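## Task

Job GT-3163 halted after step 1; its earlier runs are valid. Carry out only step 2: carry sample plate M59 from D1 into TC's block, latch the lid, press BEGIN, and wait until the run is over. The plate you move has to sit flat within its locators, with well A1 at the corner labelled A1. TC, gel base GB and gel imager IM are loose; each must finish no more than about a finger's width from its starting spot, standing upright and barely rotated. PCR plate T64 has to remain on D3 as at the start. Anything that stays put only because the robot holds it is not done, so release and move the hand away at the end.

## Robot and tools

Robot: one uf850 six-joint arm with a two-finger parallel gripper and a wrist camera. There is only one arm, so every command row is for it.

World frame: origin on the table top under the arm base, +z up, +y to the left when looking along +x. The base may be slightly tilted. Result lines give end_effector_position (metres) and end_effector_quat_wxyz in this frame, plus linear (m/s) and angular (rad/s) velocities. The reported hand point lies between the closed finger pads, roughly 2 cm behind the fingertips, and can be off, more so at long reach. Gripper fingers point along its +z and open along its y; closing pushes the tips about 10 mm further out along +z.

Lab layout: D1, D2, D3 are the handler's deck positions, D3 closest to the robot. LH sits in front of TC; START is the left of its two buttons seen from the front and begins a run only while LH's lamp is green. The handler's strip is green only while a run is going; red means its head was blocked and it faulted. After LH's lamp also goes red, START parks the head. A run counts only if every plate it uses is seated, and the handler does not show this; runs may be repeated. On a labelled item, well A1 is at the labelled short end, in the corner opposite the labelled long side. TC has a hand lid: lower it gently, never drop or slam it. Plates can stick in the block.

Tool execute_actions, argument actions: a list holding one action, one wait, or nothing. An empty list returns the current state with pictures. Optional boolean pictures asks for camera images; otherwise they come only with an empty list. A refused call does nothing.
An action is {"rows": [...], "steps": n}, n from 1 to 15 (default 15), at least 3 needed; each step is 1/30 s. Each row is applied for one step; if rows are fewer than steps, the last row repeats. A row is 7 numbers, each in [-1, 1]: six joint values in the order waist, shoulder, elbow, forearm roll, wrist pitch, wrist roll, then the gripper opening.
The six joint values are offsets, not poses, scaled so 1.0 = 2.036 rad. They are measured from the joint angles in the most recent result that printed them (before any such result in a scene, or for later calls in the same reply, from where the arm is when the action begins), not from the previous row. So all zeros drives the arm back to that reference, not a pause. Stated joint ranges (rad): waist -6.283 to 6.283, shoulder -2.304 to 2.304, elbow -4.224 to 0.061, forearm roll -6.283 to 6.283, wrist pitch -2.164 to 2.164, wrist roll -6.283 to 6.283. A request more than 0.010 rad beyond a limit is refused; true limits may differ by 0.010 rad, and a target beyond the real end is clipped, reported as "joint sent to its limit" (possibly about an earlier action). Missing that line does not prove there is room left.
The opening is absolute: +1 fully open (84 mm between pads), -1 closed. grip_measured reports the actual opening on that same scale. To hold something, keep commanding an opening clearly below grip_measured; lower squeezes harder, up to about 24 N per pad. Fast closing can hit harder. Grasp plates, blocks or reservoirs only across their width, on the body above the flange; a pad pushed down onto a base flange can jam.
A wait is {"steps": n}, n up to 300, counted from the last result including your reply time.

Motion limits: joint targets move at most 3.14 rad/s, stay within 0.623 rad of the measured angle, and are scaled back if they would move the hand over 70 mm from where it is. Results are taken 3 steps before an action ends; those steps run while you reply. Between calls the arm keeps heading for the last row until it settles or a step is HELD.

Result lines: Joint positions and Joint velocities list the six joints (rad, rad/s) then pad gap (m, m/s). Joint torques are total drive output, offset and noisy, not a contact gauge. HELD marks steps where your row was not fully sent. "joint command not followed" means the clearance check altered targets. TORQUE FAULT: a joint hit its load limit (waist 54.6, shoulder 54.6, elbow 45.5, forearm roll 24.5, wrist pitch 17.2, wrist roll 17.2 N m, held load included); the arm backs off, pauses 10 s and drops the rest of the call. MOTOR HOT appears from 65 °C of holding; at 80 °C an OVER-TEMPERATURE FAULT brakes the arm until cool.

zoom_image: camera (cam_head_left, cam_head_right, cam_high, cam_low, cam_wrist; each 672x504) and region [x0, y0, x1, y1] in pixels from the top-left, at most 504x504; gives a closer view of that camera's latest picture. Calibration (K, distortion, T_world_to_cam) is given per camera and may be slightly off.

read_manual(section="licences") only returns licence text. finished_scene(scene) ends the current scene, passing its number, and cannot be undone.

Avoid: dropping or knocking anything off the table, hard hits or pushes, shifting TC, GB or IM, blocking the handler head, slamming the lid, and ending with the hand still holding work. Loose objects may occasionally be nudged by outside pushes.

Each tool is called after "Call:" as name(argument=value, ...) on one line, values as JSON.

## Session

Call:
execute_actions(actions=[])

Scene clock: 0.00 s of 8400.00 s.
end_effector_position=(+0.0831, +0.1920, +0.2073) grip_measured=+1.00 end_effector_quat_wxyz=(+0.631, +0.133, +0.650, -0.401) end_effector_velocity=(-0.000, +0.000, -0.000) end_effector_angular_velocity=(+0.001, +0.001, -0.000)
Joint positions: [ 1.907 -1.041 -0.76  -0.567 -1.221  0.344  0.084]
Joint velocities: [-0.     0.    -0.001 -0.    -0.    -0.    -0.   ]
Joint torques (N m, as the arm reports them, + toward a larger angle): no reading
Motor temperatures (°C, as the motors report them): [23 26 28 29 29 31]
camera_calibration (this result's frames):
cam_wrist: T_world_to_cam=[[0.684545, 0.638586, -0.351577, -0.0729032], [0.160748, 0.338185, 0.927249, -0.205006], [0.711026, -0.691259, 0.128851, 0.175385], [0, 0, 0, 1]] pos_world=[-0.0418437, 0.237121, 0.141862]

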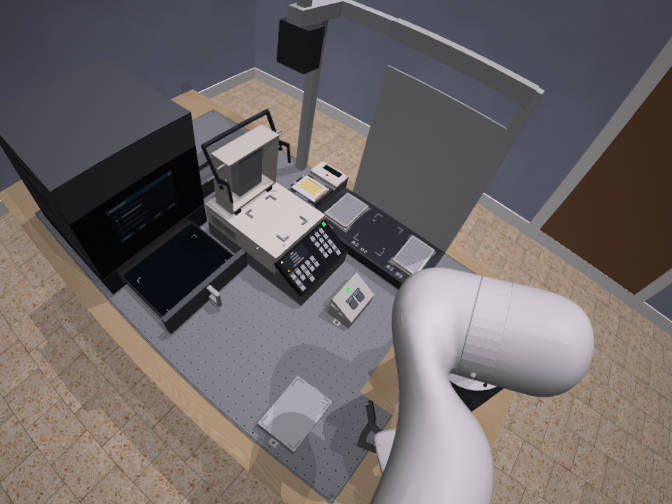

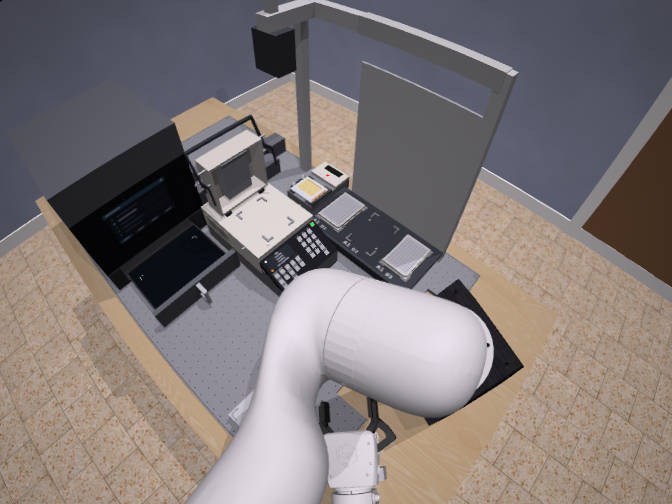

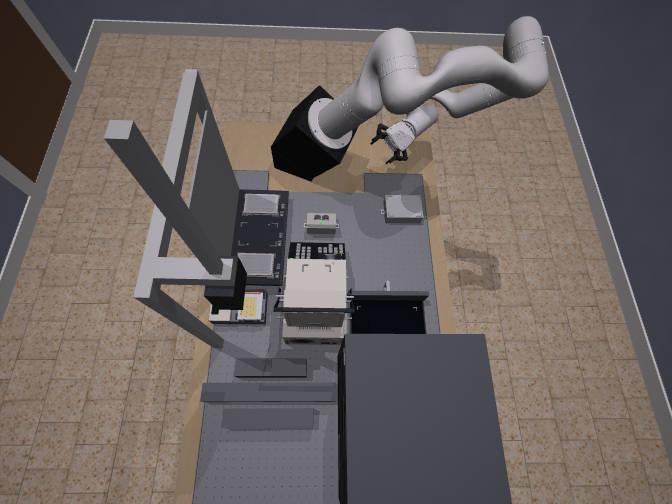

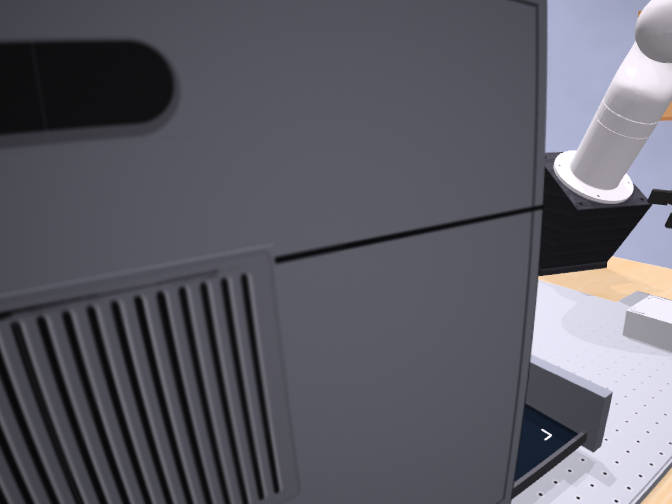

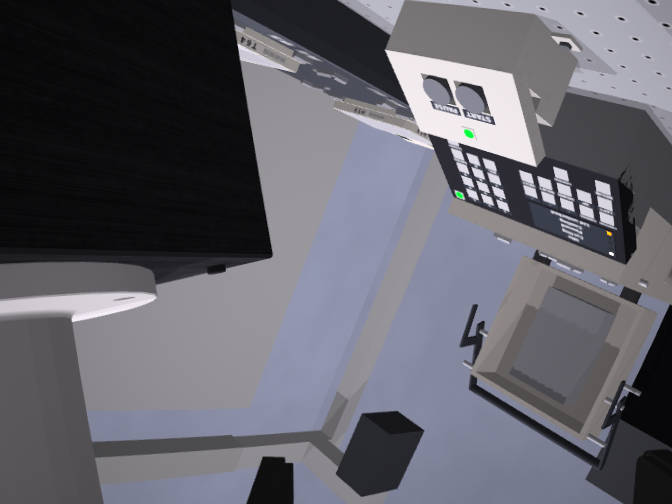

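Call:
zoom_image(camera="cam_head_left", region=[190, 100, 450, 330])

Call:
zoom_image(camera="cam_wrist", region=[230, 20, 672, 480])

Call:
zoom_image(camera="cam_head_left", region=[200, 160, 350, 300])

Region (190, 100, 450, 330) of cam_head_left's 672x504 image, scaled by 1.938, with more detail than that image has; it fills the top 446 rows of this view, and the rest is white.

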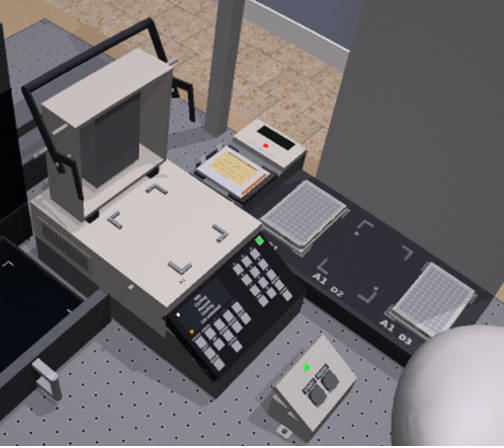

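Region (230, 20, 672, 480) of cam_wrist's 672x504 image, scaled by 1.096, with more detail than that image has; it fills the left 484 columns of this view, and the rest is white.

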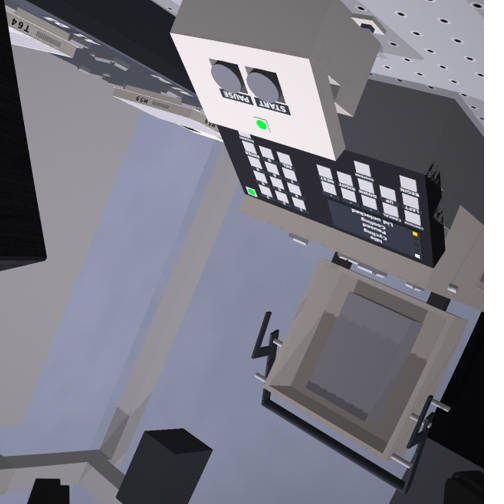

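Region (200, 160, 350, 300) of cam_head_left's 672x504 image, scaled by 3.360, with more detail than that image has; it fills the top 470 rows of this view, and the rest is white.

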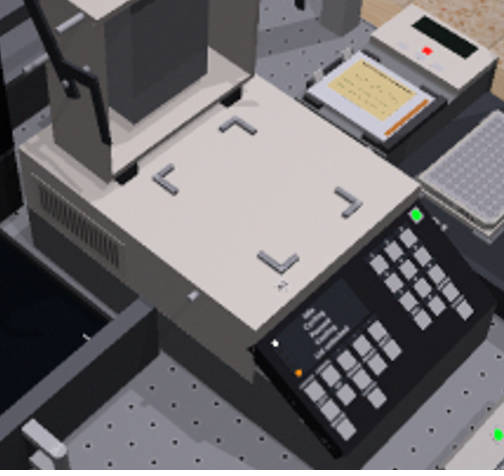

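Call:
zoom_image(camera="cam_high", region=[190, 230, 370, 360])

Call:
zoom_image(camera="cam_head_right", region=[170, 0, 350, 240])

Region (190, 230, 370, 360) of cam_high's 672x504 image, scaled by 2.800, with more detail than that image has.

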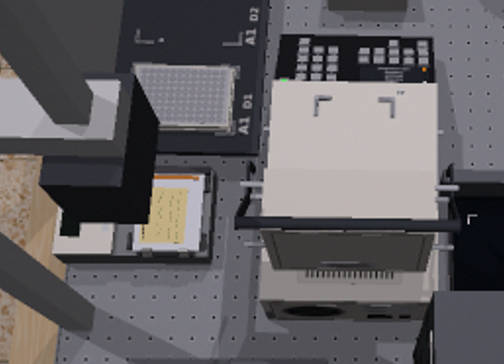

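Region (170, 0, 350, 240) of cam_head_right's 672x504 image, scaled by 2.100, with more detail than that image has; it fills the left 378 columns of this view, and the rest is white.

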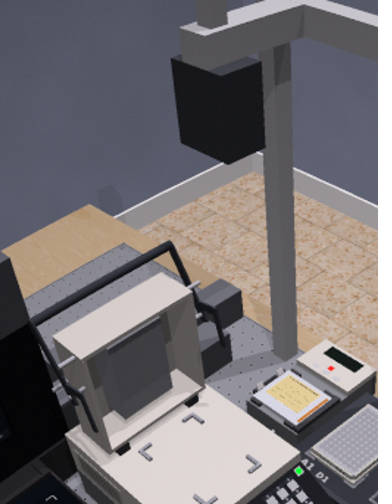

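Call:
execute_actions(actions=[{"rows": [[-0.01,0.03,0,-0.005,0,-0.01,1],[-0.02,0.06,0,-0.012,0.005,-0.02,1],[-0.04,0.09,0,-0.02,0.012,-0.03,1],[-0.06,0.12,0,-0.03,0.02,-0.04,1],[-0.08,0.15,0,-0.04,0.03,-0.05,1],[-0.10,0.18,0,-0.05,0.045,-0.065,1],[-0.13,0.21,0,-0.06,0.06,-0.08,1],[-0.16,0.24,0,-0.07,0.08,-0.095,1],[-0.18,0.27,0,-0.08,0.095,-0.11,1],[-0.200,0.290,0,-0.090,0.109,-0.120,1]], "steps": 15}])

Call:
execute_actions(actions=[{"steps": 15}])

Scene clock: 2.80 s of 8400.00 s.
end_effector_position=(+0.1133, +0.2667, +0.1924) grip_measured=+1.00 end_effector_quat_wxyz=(+0.535, +0.242, +0.705, -0.398) end_effector_velocity=(+0.167, +0.226, -0.049) end_effector_angular_velocity=(+0.778, +0.347, -0.691)
Joint positions: [ 1.749 -0.776 -0.761 -0.64  -1.148  0.245  0.084]
Joint velocities: [-0.649  0.847  0.003 -0.283  0.382 -0.373 -0.   ]
Joint torques (N m, as the arm reports them, + toward a larger angle): [ 5.43 31.85  2.41  1.07 -1.06  0.24]
Motor temperatures (°C, as the motors report them): [23 26 28 29 29 31]
Steps of this call (steps 1 to 72: nothing new was sent; steps 73 to 84: the first 12 steps of this action). Readings (joint positions):
73: [1.907 -1.041 -0.760 -0.567 -1.221 0.344]
74: [1.906 -1.038 -0.760 -0.567 -1.220 0.343]
76: [1.896 -1.011 -0.759 -0.573 -1.218 0.333]
80: [1.834 -0.894 -0.761 -0.603 -1.195 0.294]
84: the state above

Scene clock: 3.30 s of 8400.00 s.
end_effector_position=(+0.1960, +0.3498, +0.1938) grip_measured=+1.00 end_effector_quat_wxyz=(+0.419, +0.369, +0.756, -0.342) end_effector_velocity=(+0.043, +0.031, +0.010) end_effector_angular_velocity=(+0.137, +0.023, -0.053)
Joint positions: [ 1.511 -0.465 -0.76  -0.745 -1.006  0.106  0.084]
Joint velocities: [-0.101  0.13   0.005 -0.045  0.066 -0.063 -0.   ]
Joint torques (N m, as the arm reports them, + toward a larger angle): [ 1.31 30.78 -2.4   1.38 -1.29 -0.03]
Motor temperatures (°C, as the motors report them): [23 26 28 29 29 31]
Kept back: nothing.
Steps of this call (steps 1 to 3: the last 3 steps of your previous action; steps 4 to 15: the robot went on to your last target). Readings (joint positions):
1: [1.727 -0.748 -0.761 -0.650 -1.135 0.232]
2: [1.706 -0.720 -0.761 -0.659 -1.123 0.220]
4: [1.665 -0.666 -0.761 -0.677 -1.098 0.196]
8: [1.586 -0.563 -0.760 -0.712 -1.051 0.150]
15: the state above

Call:
execute_actions(actions=[{"rows": [[-0.05,0.03,0,-0.03,0.03,-0.008,1],[-0.10,0.06,0,-0.06,0.07,-0.016,1],[-0.15,0.08,0,-0.10,0.11,-0.024,1],[-0.20,0.10,0.002,-0.13,0.16,-0.03,1],[-0.25,0.11,0.003,-0.16,0.21,-0.04,1],[-0.30,0.12,0.004,-0.19,0.25,-0.046,1],[-0.349,0.130,0.005,-0.223,0.298,-0.052,1]], "steps": 15}])

Call:
execute_actions(actions=[{"steps": 10}])

Scene clock: 3.87 s of 8400.00 s.
end_effector_position=(+0.2967, +0.3646, +0.1816) grip_measured=+1.00 end_effector_quat_wxyz=(+0.354, +0.447, +0.775, -0.271) end_effector_velocity=(+0.308, -0.000, -0.021) end_effector_angular_velocity=(+0.663, +0.001, -0.195)
Joint positions: [ 1.253 -0.351 -0.757 -0.908 -0.796  0.065  0.084]
Joint velocities: [-0.794  0.263  0.013 -0.51   0.695 -0.113 -0.   ]
Joint torques (N m, as the arm reports them, + toward a larger angle): [ 0.09 30.52 -4.75 -0.37 -1.27 -0.28]
Motor temperatures (°C, as the motors report them): [23 26 28 29 29 31]
Steps of this call (steps 1 to 5: the robot went on to your last target; steps 6 to 17: the first 12 steps of this action). Readings (joint positions):
6: [1.501 -0.453 -0.760 -0.749 -0.999 0.101]
7: [1.498 -0.451 -0.760 -0.751 -0.996 0.100]
9: [1.465 -0.433 -0.759 -0.772 -0.973 0.095]
13: [1.360 -0.387 -0.759 -0.840 -0.889 0.081]
17: the state above

Scene clock: 4.20 s of 8400.00 s.
end_effector_position=(+0.3992, +0.3571, +0.1901) grip_measured=+1.00 end_effector_quat_wxyz=(+0.306, +0.499, +0.788, -0.192) end_effector_velocity=(+0.299, -0.047, +0.072) end_effector_angular_velocity=(+0.582, -0.094, -0.043)
Joint positions: [ 0.99  -0.264 -0.753 -1.077 -0.565  0.028  0.084]
Joint velocities: [-0.783  0.261  0.013 -0.503  0.686 -0.112  0.   ]
Joint torques (N m, as the arm reports them, + toward a larger angle): [-2.23 35.25 -6.26  0.08 -1.1  -0.32]
Motor temperatures (°C, as the motors report them): [23 26 28 29 29 31]
Kept back: nothing.
Steps of this call (steps 1 to 3: the last 3 steps of your previous action; steps 4 to 10: the robot went on to your last target). Readings (joint positions):
1: [1.227 -0.343 -0.757 -0.925 -0.773 0.062]
2: [1.201 -0.334 -0.757 -0.942 -0.750 0.058]
4: [1.148 -0.316 -0.756 -0.976 -0.704 0.050]
8: [1.042 -0.281 -0.754 -1.043 -0.611 0.035]
10: the state above

Call:
execute_actions(actions=[{"rows": [[-0.20,0.02,0.008,-0.13,0.17,-0.012,1],[-0.25,0.015,0.012,-0.16,0.21,-0.015,1],[-0.30,0.01,0.015,-0.19,0.26,-0.018,1],[-0.486,-0.018,0.026,-0.306,0.425,-0.028,1]], "steps": 15}])

Call:
execute_actions(actions=[{"steps": 15}])

Scene clock: 4.73 s of 8400.00 s.
end_effector_position=(+0.5097, +0.2666, +0.2129) grip_measured=+1.00 end_effector_quat_wxyz=(+0.237, +0.540, +0.799, -0.118) end_effector_velocity=(+0.127, -0.268, +0.052) end_effector_angular_velocity=(+0.323, +0.119, -0.193)
Joint positions: [ 0.557 -0.245 -0.731 -1.372 -0.169 -0.006  0.084]
Joint velocities: [-0.88  -0.089  0.052 -0.532  0.76  -0.039  0.   ]
Joint torques (N m, as the arm reports them, + toward a larger angle): [-10.07  32.36  -6.52  -0.54  -0.78  -0.01]
Motor temperatures (°C, as the motors report them): [23 26 28 29 29 31]
Steps of this call (steps 1 to 4: the robot went on to your last target; steps 5 to 16: the first 12 steps of this action). Readings (joint positions):
5: [0.866 -0.223 -0.751 -1.157 -0.457 0.010]
6: [0.845 -0.218 -0.751 -1.170 -0.439 0.008]
8: [0.794 -0.218 -0.748 -1.203 -0.395 0.006]
12: [0.677 -0.232 -0.739 -1.291 -0.282 0.000]
16: the state above

Scene clock: 5.23 s of 8400.00 s.
end_effector_position=(+0.5355, +0.1293, +0.2571) grip_measured=+1.00 end_effector_quat_wxyz=(+0.159, +0.601, +0.780, -0.075) end_effector_velocity=(-0.025, -0.254, +0.113) end_effector_angular_velocity=(+0.375, +0.093, -0.253)
Joint positions: [ 0.113 -0.289 -0.706 -1.634  0.205 -0.024  0.084]
Joint velocities: [-0.849 -0.084  0.048 -0.498  0.7   -0.036  0.   ]
Joint torques (N m, as the arm reports them, + toward a larger angle): [-7.6  29.42 -8.87 -0.62 -0.74  0.28]
Motor temperatures (°C, as the motors report them): [23 26 28 29 29 31]
Kept back: nothing.
Steps of this call (steps 1 to 3: the last 3 steps of your previous action; steps 4 to 15: the robot went on to your last target). Readings (joint positions):
1: [0.528 -0.248 -0.730 -1.390 -0.144 -0.007]
2: [0.499 -0.251 -0.728 -1.407 -0.119 -0.008]
4: [0.441 -0.257 -0.725 -1.441 -0.070 -0.011]
8: [0.323 -0.269 -0.718 -1.510 0.029 -0.016]
15: the state above

Call:
execute_actions(actions=[{"rows": [[-0.12,-0.05,-0.03,-0.08,0.09,-0.006,1],[-0.16,-0.10,-0.07,-0.11,0.12,-0.008,1],[-0.20,-0.15,-0.11,-0.14,0.14,-0.010,1],[-0.3763,-0.3849,-0.2880,-0.2583,0.2434,-0.0207,1]], "steps": 15}])

Call:
execute_actions(actions=[{"steps": 15}], pictures=true)

Call:
execute_actions(actions=[{"steps": 30}], pictures=true)

Scene clock: 5.87 s of 8400.00 s.
end_effector_position=(+0.5625, +0.0045, +0.2754) grip_measured=+1.00 end_effector_quat_wxyz=(+0.108, +0.637, +0.761, -0.050) end_effector_velocity=(+0.036, -0.308, -0.022) end_effector_angular_velocity=(+0.181, +0.126, -0.186)
Joint positions: [-0.191 -0.501 -0.868 -1.837  0.42  -0.04   0.084]
Joint velocities: [-0.541 -0.662 -0.496 -0.377  0.327 -0.031 -0.   ]
Joint torques (N m, as the arm reports them, + toward a larger angle): [-16.5   28.02  -9.03  -1.08   0.1   -0.5 ]
Motor temperatures (°C, as the motors report them): [23 26 28 29 29 31]
Steps of this call (steps 1 to 7: the robot went on to your last target; steps 8 to 19: the first 12 steps of this action). Readings (joint positions):
8: [0.011 -0.299 -0.701 -1.694 0.292 -0.029]
9: [0.005 -0.302 -0.703 -1.698 0.297 -0.029]
11: [-0.031 -0.328 -0.724 -1.724 0.323 -0.031]
15: [-0.116 -0.415 -0.799 -1.785 0.375 -0.036]
19: the state above

Scene clock: 6.37 s of 8400.00 s.
end_effector_position=(+0.5463, -0.1491, +0.2634) grip_measured=+1.00 end_effector_quat_wxyz=(+0.050, +0.676, +0.734, -0.031) end_effector_velocity=(-0.095, -0.297, -0.025) end_effector_angular_velocity=(+0.243, +0.083, -0.193)
Joint positions: [-0.448 -0.819 -1.104 -2.017  0.576 -0.055  0.084]
Joint velocities: [-0.493 -0.611 -0.454 -0.344  0.298 -0.029  0.   ]
Joint torques (N m, as the arm reports them, + toward a larger angle): [-17.52  32.54 -12.97  -1.57  -0.14   0.05]
Motor temperatures (°C, as the motors report them): [23 26 28 29 29 31]
Kept back: nothing.
Steps of this call (steps 1 to 3: the last 3 steps of your previous action; steps 4 to 15: the robot went on to your last target). Readings (joint positions):
1: [-0.209 -0.523 -0.884 -1.850 0.431 -0.041]
2: [-0.227 -0.545 -0.901 -1.862 0.442 -0.042]
4: [-0.262 -0.589 -0.933 -1.887 0.463 -0.044]
8: [-0.331 -0.674 -0.996 -1.935 0.505 -0.048]
15: the state above
camera_calibration (this result's frames):
cam_wrist: T_world_to_cam=[[0.996564, 0.0813112, 0.0157833, -0.5027], [0.078748, -0.989178, 0.123795, -0.157615], [0.0256784, -0.122127, -0.992182, 0.357498], [0, 0, 0, 1]] pos_world=[0.504204, -0.0713741, 0.382149]

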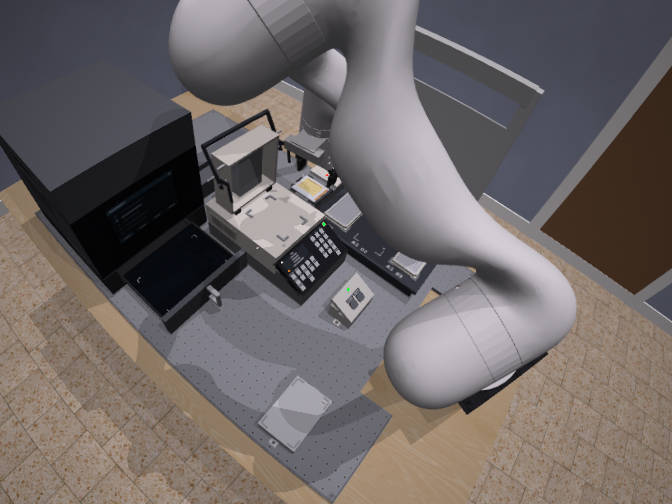

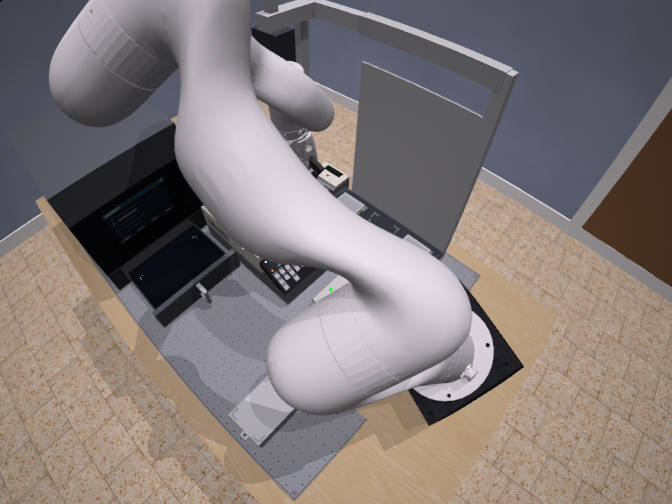

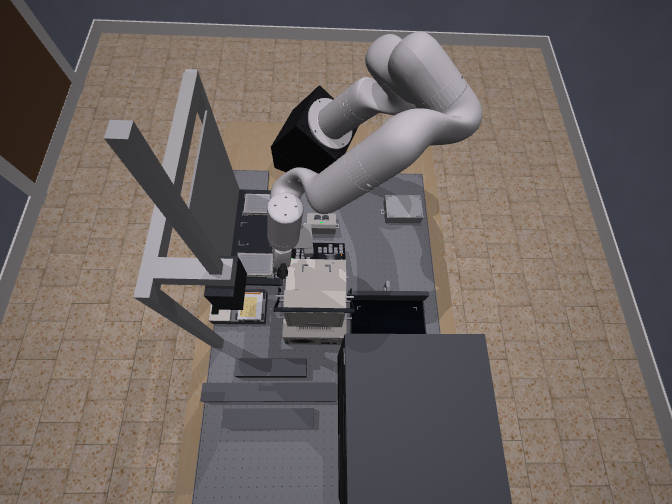

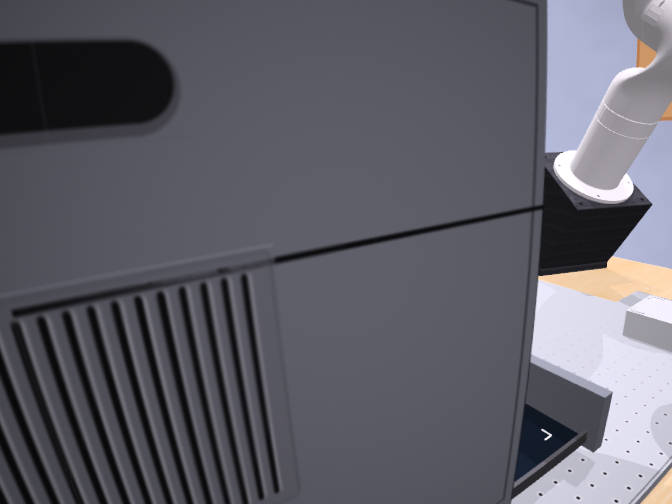

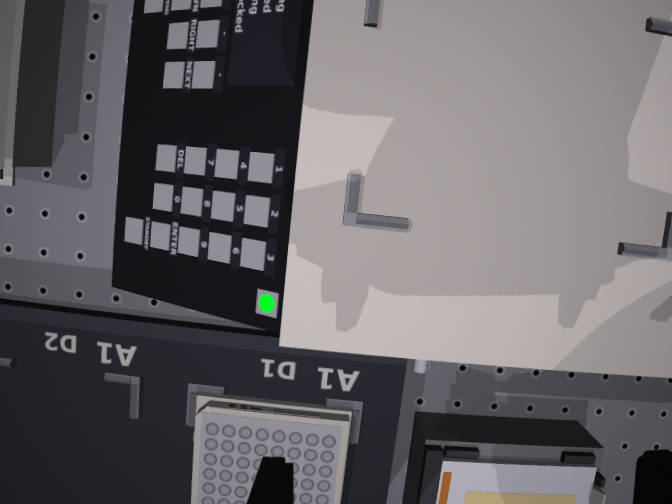

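Scene clock: 7.37 s of 8400.00 s.
end_effector_position=(+0.4864, -0.2657, +0.2502) grip_measured=+1.00 end_effector_quat_wxyz=(+0.001, +0.707, +0.707, +0.000) end_effector_velocity=(-0.001, -0.001, +0.000) end_effector_angular_velocity=(+0.001, -0.000, -0.002)
Joint positions: [-0.652 -1.073 -1.293 -2.159  0.7   -0.067  0.084]
Joint velocities: [-0.002 -0.001 -0.    -0.001  0.001  0.     0.   ]
Joint torques (N m, as the arm reports them, + toward a larger angle): [-18.66  34.01 -13.    -2.29  -0.03  -0.15]
Motor temperatures (°C, as the motors report them): [23 26 28 29 29 31]
Kept back: nothing.
Steps of this call (steps 1 to 30: the robot went on to your last target). Readings (joint positions):
1: [-0.465 -0.840 -1.120 -2.028 0.586 -0.056]
2: [-0.481 -0.860 -1.135 -2.040 0.596 -0.057]
4: [-0.513 -0.900 -1.165 -2.062 0.616 -0.059]
8: [-0.578 -0.980 -1.224 -2.107 0.655 -0.062]
30: the state above
camera_calibration (this result's frames):
cam_wrist: T_world_to_cam=[[0.999987, -0.00034307, -0.0051662, -0.451467], [-0.000292161, -0.999951, 0.00985183, -0.202547], [-0.00516933, -0.00985019, -0.999938, 0.378541], [0, 0, 0, 1]] pos_world=[0.453359, -0.198963, 0.378181]

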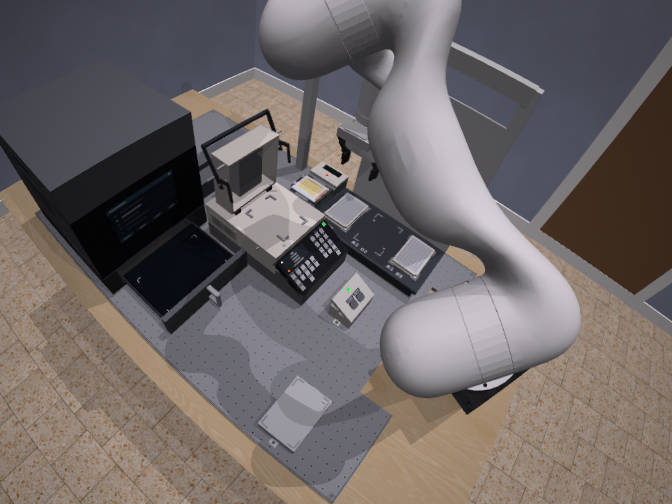

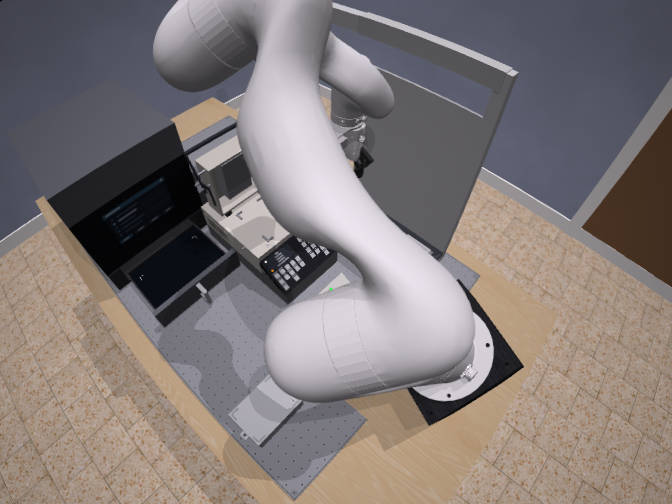

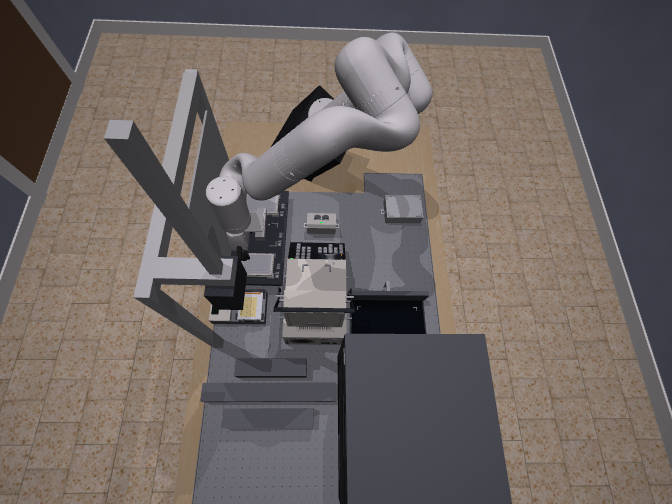

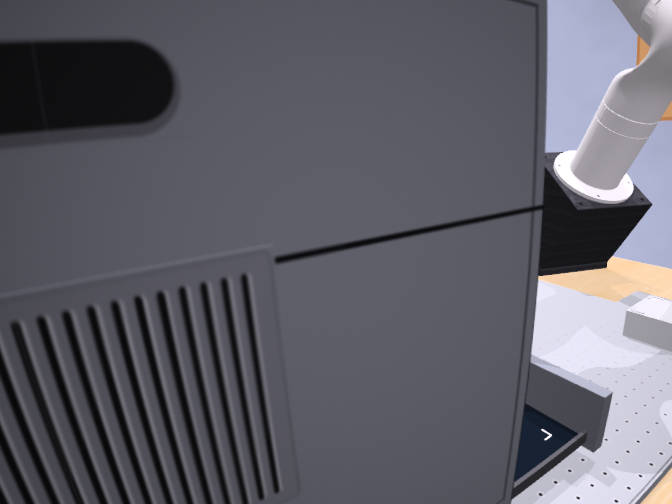

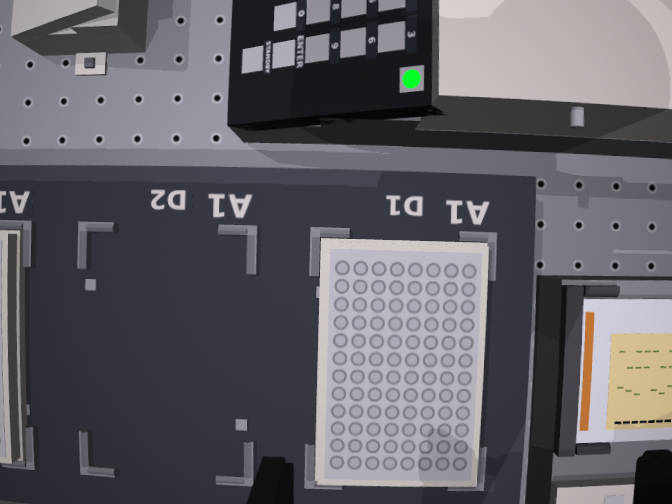

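Call:
zoom_image(camera="cam_wrist", region=[290, 210, 520, 504])

Region (290, 210, 520, 504) of cam_wrist's 672x504 image, scaled by 1.714, with more detail than that image has; it fills the left 394 columns of this view, and the rest is white.

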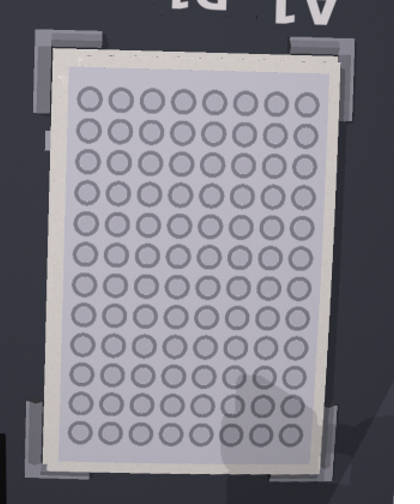

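Call:
execute_actions(actions=[{"rows": [[0.005,-0.008,-0.003,0.010,-0.003,-0.006,1],[0.010,-0.016,-0.005,0.021,-0.006,-0.012,1],[0.015,-0.023,-0.008,0.031,-0.009,-0.018,1],[0.020,-0.031,-0.010,0.042,-0.012,-0.024,1],[0.025,-0.039,-0.013,0.052,-0.015,-0.030,1],[0.030,-0.047,-0.015,0.063,-0.018,-0.036,1],[0.035,-0.054,-0.018,0.073,-0.021,-0.041,1],[0.040,-0.062,-0.021,0.084,-0.024,-0.047,1],[0.045,-0.070,-0.023,0.094,-0.027,-0.053,1],[0.050,-0.078,-0.026,0.104,-0.030,-0.059,1],[0.055,-0.085,-0.028,0.115,-0.033,-0.065,1],[0.0602,-0.0930,-0.0308,0.1253,-0.0358,-0.0710,1]], "steps": 15}])

Call:
execute_actions(actions=[{"steps": 20}], pictures=true)

Call:
zoom_image(camera="cam_wrist", region=[250, 180, 672, 504])

Scene clock: 9.53 s of 8400.00 s.
end_effector_position=(+0.4905, -0.2623, +0.1831) grip_measured=+1.00 end_effector_quat_wxyz=(+0.001, +0.711, +0.703, +0.003) end_effector_velocity=(-0.004, +0.018, -0.281) end_effector_angular_velocity=(-0.001, +0.008, -0.066)
Joint positions: [-0.584 -1.179 -1.328 -2.017  0.659 -0.147  0.084]
Joint velocities: [ 0.287 -0.444 -0.145  0.596 -0.17  -0.334 -0.   ]
Joint torques (N m, as the arm reports them, + toward a larger angle): [-21.55  34.68 -10.32  -0.37  -0.26   0.11]
Motor temperatures (°C, as the motors report them): [23 26 28 29 29 31]
Steps of this call (steps 1 to 15: the robot went on to your last target; steps 16 to 53: nothing new was sent; steps 54 to 65: the first 12 steps of this action). Readings (joint positions):
54: [-0.652 -1.073 -1.293 -2.159 0.700 -0.067]
55: [-0.652 -1.074 -1.293 -2.158 0.699 -0.068]
57: [-0.646 -1.083 -1.297 -2.146 0.696 -0.075]
61: [-0.620 -1.123 -1.309 -2.092 0.681 -0.105]
65: the state above

Scene clock: 10.20 s of 8400.00 s.
end_effector_position=(+0.4872, -0.2589, +0.1308) grip_measured=+1.00 end_effector_quat_wxyz=(+0.001, +0.716, +0.699, +0.000) end_effector_velocity=(-0.001, +0.000, -0.002) end_effector_angular_velocity=(-0.000, +0.001, -0.001)
Joint positions: [-0.53  -1.261 -1.355 -1.905  0.627 -0.211  0.084]
Joint velocities: [ 0.002 -0.003 -0.     0.003 -0.001 -0.001  0.   ]
Joint torques (N m, as the arm reports them, + toward a larger angle): [-22.29  35.73  -9.47  -1.41   0.16  -0.05]
Motor temperatures (°C, as the motors report them): [23 26 28 29 29 31]
Kept back: nothing.
Steps of this call (steps 1 to 3: the last 3 steps of your previous action; steps 4 to 20: the robot went on to your last target). Readings (joint positions):
1: [-0.574 -1.194 -1.333 -1.997 0.653 -0.159]
2: [-0.565 -1.208 -1.337 -1.977 0.648 -0.170]
4: [-0.549 -1.232 -1.344 -1.946 0.639 -0.187]
8: [-0.536 -1.253 -1.352 -1.916 0.631 -0.204]
20: the state above
camera_calibration (this result's frames):
cam_wrist: T_world_to_cam=[[0.999664, -0.0254011, -0.00511806, -0.459164], [-0.0253533, -0.999636, 0.00919312, -0.18214], [-0.00534972, -0.00906027, -0.999945, 0.259493], [0, 0, 0, 1]] pos_world=[0.45578, -0.191386, 0.258803]

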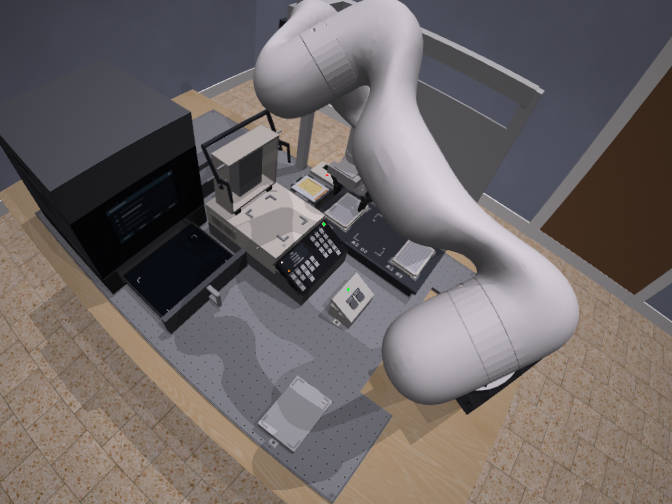

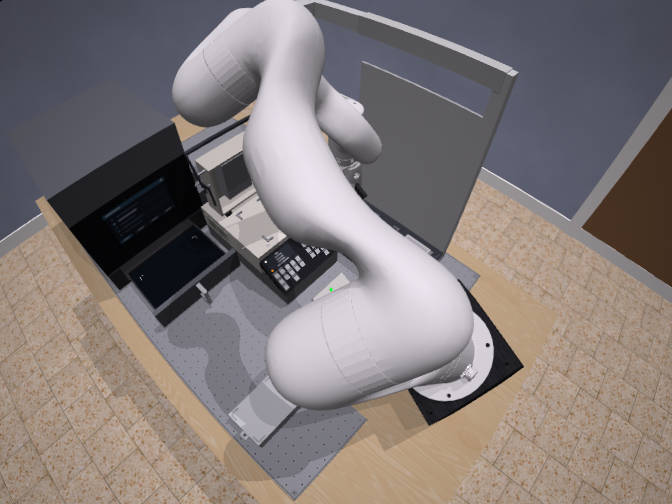

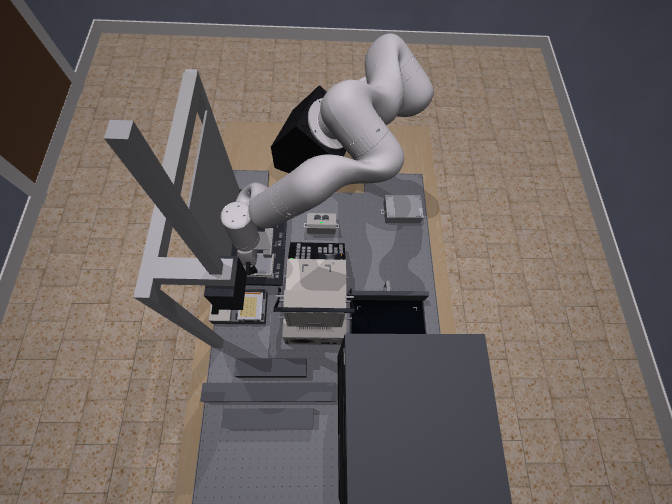

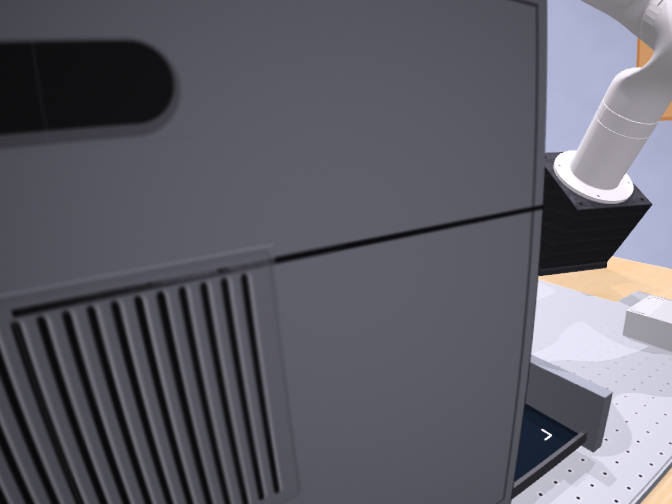

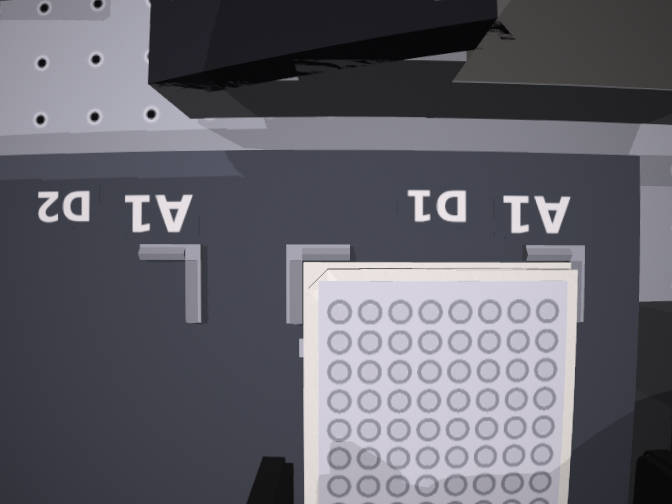

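Region (250, 180, 672, 504) of cam_wrist's 672x504 image, scaled by 1.194, with more detail than that image has; it fills the top 387 rows of this view, and the rest is white.

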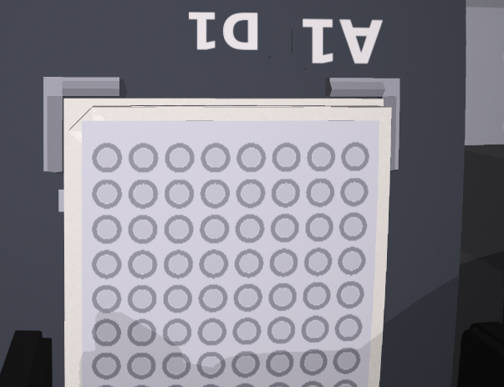

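Call:
execute_actions(actions=[{"rows": [[0.002,-0.003,-0.002,0.003,-0.0005,-0.002,1],[0.004,-0.006,-0.004,0.0065,-0.001,-0.0036,1],[0.0054,-0.0092,-0.0058,0.0097,-0.0014,-0.0054,1],[0.0071,-0.0123,-0.0077,0.013,-0.0018,-0.0072,1],[0.0089,-0.0154,-0.0096,0.0162,-0.0023,-0.009,1],[0.0107,-0.0185,-0.0116,0.0195,-0.0027,-0.0108,1],[0.0125,-0.0215,-0.0135,0.0227,-0.0032,-0.0126,1],[0.0143,-0.0246,-0.0154,0.026,-0.0036,-0.0144,1],[0.0161,-0.0277,-0.0174,0.0292,-0.0041,-0.0161,1],[0.01786,-0.03075,-0.01929,0.03247,-0.00456,-0.01794,1]], "steps": 15}])

Call:
execute_actions(actions=[{"steps": 15}], pictures=true)

Call:
zoom_image(camera="cam_wrist", region=[230, 200, 672, 504])

Scene clock: 12.10 s of 8400.00 s.
end_effector_position=(+0.4882, -0.2583, +0.1068) grip_measured=+1.00 end_effector_quat_wxyz=(+0.000, +0.716, +0.698, +0.001) end_effector_velocity=(-0.001, +0.004, -0.087) end_effector_angular_velocity=(+0.005, +0.006, -0.005)
Joint positions: [-0.505 -1.305 -1.382 -1.859  0.621 -0.236  0.084]
Joint velocities: [ 0.09  -0.154 -0.091  0.16  -0.022 -0.087 -0.   ]
Joint torques (N m, as the arm reports them, + toward a larger angle): [-23.36  39.29 -10.36  -0.61   0.    -0.11]
Motor temperatures (°C, as the motors report them): [23 26 28 29 29 31]
Steps of this call (steps 1 to 15: the robot went on to your last target; steps 16 to 45: nothing new was sent; steps 46 to 57: the first 12 steps of this action). Readings (joint positions):
46: [-0.530 -1.262 -1.355 -1.904 0.627 -0.211]
47: [-0.529 -1.262 -1.356 -1.904 0.627 -0.212]
49: [-0.527 -1.266 -1.358 -1.900 0.626 -0.214]
53: [-0.518 -1.283 -1.369 -1.882 0.624 -0.224]
57: the state above

Scene clock: 12.60 s of 8400.00 s.
end_effector_position=(+0.4886, -0.2581, +0.0965) grip_measured=+1.00 end_effector_quat_wxyz=(+0.000, +0.716, +0.698, +0.001) end_effector_velocity=(-0.000, +0.000, -0.002) end_effector_angular_velocity=(-0.000, +0.001, -0.001)
Joint positions: [-0.494 -1.324 -1.394 -1.839  0.618 -0.247  0.084]
Joint velocities: [ 0.002 -0.002 -0.001  0.002 -0.001 -0.001  0.   ]
Joint torques (N m, as the arm reports them, + toward a larger angle): [-21.51  35.83  -8.98  -1.99  -0.41  -0.37]
Motor temperatures (°C, as the motors report them): [23 26 28 29 29 31]
Kept back: nothing.
Steps of this call (steps 1 to 3: the last 3 steps of your previous action; steps 4 to 15: the robot went on to your last target). Readings (joint positions):
1: [-0.502 -1.310 -1.385 -1.854 0.620 -0.239]
2: [-0.500 -1.313 -1.387 -1.850 0.620 -0.241]
4: [-0.497 -1.318 -1.391 -1.845 0.619 -0.244]
8: [-0.495 -1.322 -1.394 -1.840 0.618 -0.246]
15: the state above
camera_calibration (this result's frames):
cam_wrist: T_world_to_cam=[[0.999661, -0.0255637, -0.00489604, -0.460808], [-0.02552, -0.999636, 0.00878641, -0.180857], [-0.00511887, -0.00865849, -0.999949, 0.225159], [0, 0, 0, 1]] pos_world=[0.457189, -0.190621, 0.224481]

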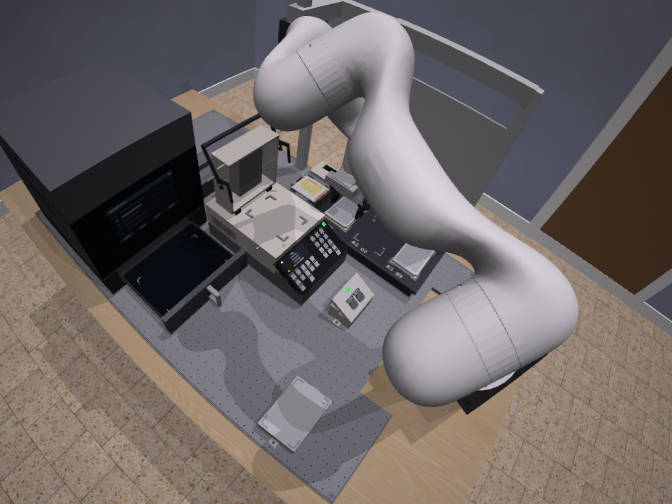

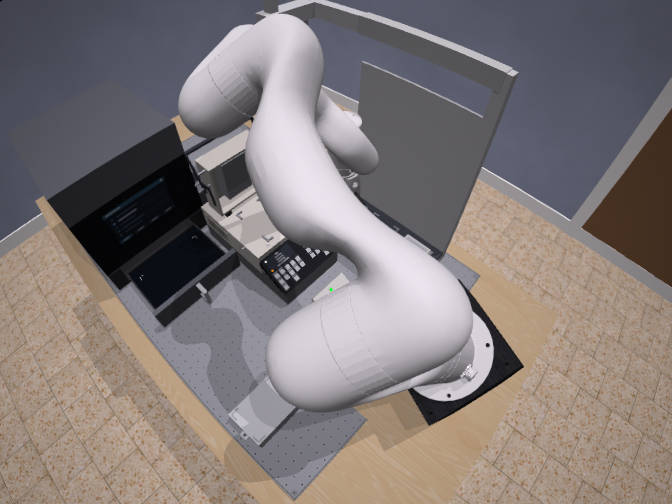

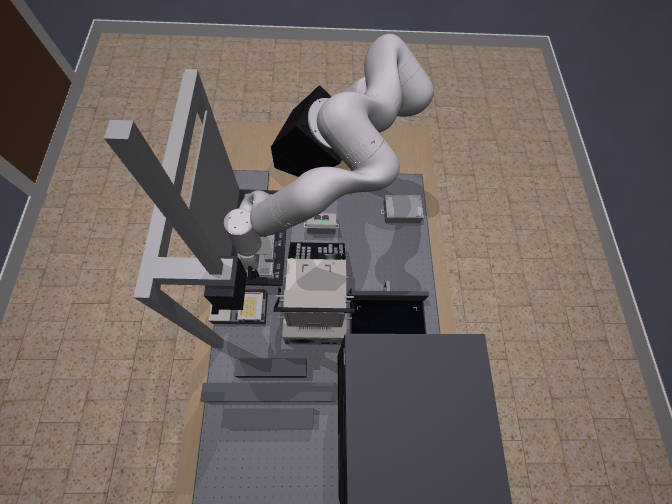

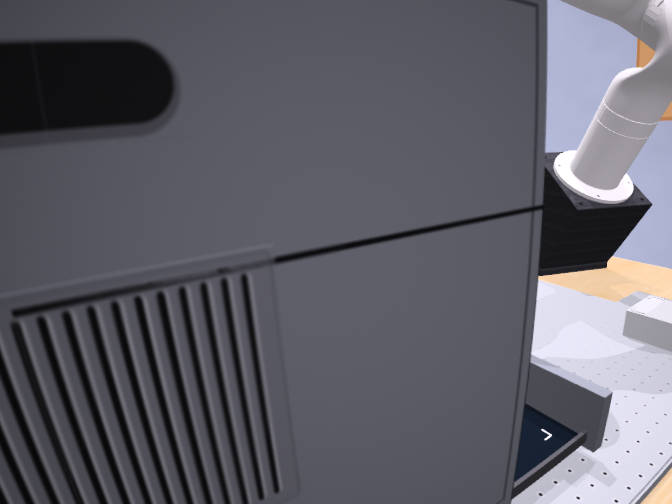

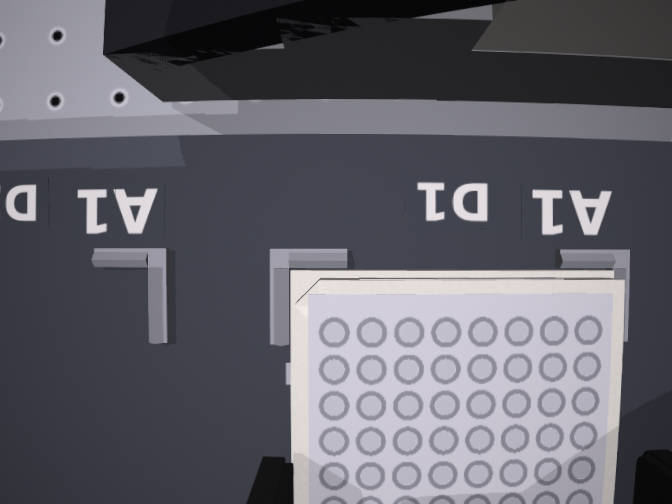

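Region (230, 200, 672, 504) of cam_wrist's 672x504 image, scaled by 1.140, with more detail than that image has; it fills the top 347 rows of this view, and the rest is white.

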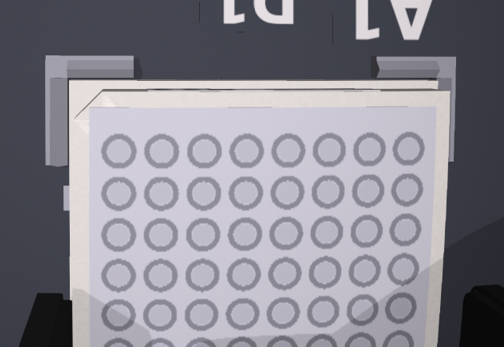

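Call:
execute_actions(actions=[{"rows": [[0.0007,-0.0014,-0.0008,0.0014,-0.0002,-0.0008,1],[0.0015,-0.0027,-0.0017,0.0028,-0.0004,-0.0017,1],[0.0022,-0.0041,-0.0025,0.0042,-0.0006,-0.0025,1],[0.0029,-0.0054,-0.0033,0.0057,-0.0008,-0.0034,1],[0.0037,-0.0068,-0.0041,0.0071,-0.0010,-0.0042,1],[0.0044,-0.0081,-0.0050,0.0085,-0.0013,-0.0050,1],[0.0051,-0.0095,-0.0058,0.0099,-0.0015,-0.0059,1],[0.0059,-0.0109,-0.0066,0.0113,-0.0017,-0.0067,1],[0.0064,-0.0118,-0.0072,0.0123,-0.0018,-0.0073,1],[0.0068,-0.0127,-0.0077,0.0132,-0.0019,-0.0079,1],[0.0073,-0.0136,-0.0083,0.0142,-0.0021,-0.0084,1],[0.0076,-0.0140,-0.0086,0.0146,-0.0022,-0.0087,1]], "steps": 15}])

Call:
execute_actions(actions=[{"steps": 12}])

Scene clock: 13.37 s of 8400.00 s.
end_effector_position=(+0.4881, -0.2580, +0.0861) grip_measured=+1.00 end_effector_quat_wxyz=(+0.000, +0.716, +0.698, +0.000) end_effector_velocity=(-0.002, -0.000, -0.035) end_effector_angular_velocity=(-0.001, +0.000, -0.002)
Joint positions: [-0.484 -1.343 -1.406 -1.819  0.615 -0.259  0.084]
Joint velocities: [ 0.034 -0.065 -0.04   0.068 -0.009 -0.039 -0.   ]
Joint torques (N m, as the arm reports them, + toward a larger angle): [-23.17  39.89  -8.12  -0.39  -0.14   0.1 ]
Motor temperatures (°C, as the motors report them): [23 26 28 29 29 31]
Steps of this call (steps 1 to 11: the robot went on to your last target; steps 12 to 23: the first 12 steps of this action). Readings (joint positions):
12: [-0.494 -1.324 -1.395 -1.838 0.618 -0.248]
13: [-0.494 -1.324 -1.395 -1.838 0.618 -0.248]
15: [-0.493 -1.326 -1.396 -1.836 0.618 -0.249]
19: [-0.489 -1.333 -1.400 -1.829 0.617 -0.253]
23: the state above

Scene clock: 13.77 s of 8400.00 s.
end_effector_position=(+0.4880, -0.2580, +0.0811) grip_measured=+1.00 end_effector_quat_wxyz=(+0.001, +0.716, +0.698, +0.000) end_effector_velocity=(+0.000, -0.000, -0.001) end_effector_angular_velocity=(-0.001, -0.000, -0.000)
Joint positions: [-0.479 -1.352 -1.412 -1.809  0.614 -0.265  0.084]
Joint velocities: [ 0.001 -0.002 -0.002  0.003 -0.001 -0.001  0.   ]
Joint torques (N m, as the arm reports them, + toward a larger angle): [-23.17  39.02  -7.34  -0.79  -0.17  -0.6 ]
Motor temperatures (°C, as the motors report them): [23 26 28 29 29 31]
Kept back: nothing.
Steps of this call (steps 1 to 3: the last 3 steps of your previous action; steps 4 to 12: the robot went on to your last target). Readings (joint positions):
1: [-0.482 -1.345 -1.407 -1.817 0.615 -0.260]
2: [-0.482 -1.347 -1.408 -1.815 0.614 -0.261]
4: [-0.480 -1.349 -1.410 -1.812 0.614 -0.263]
8: [-0.479 -1.351 -1.411 -1.810 0.614 -0.265]
12: the state above


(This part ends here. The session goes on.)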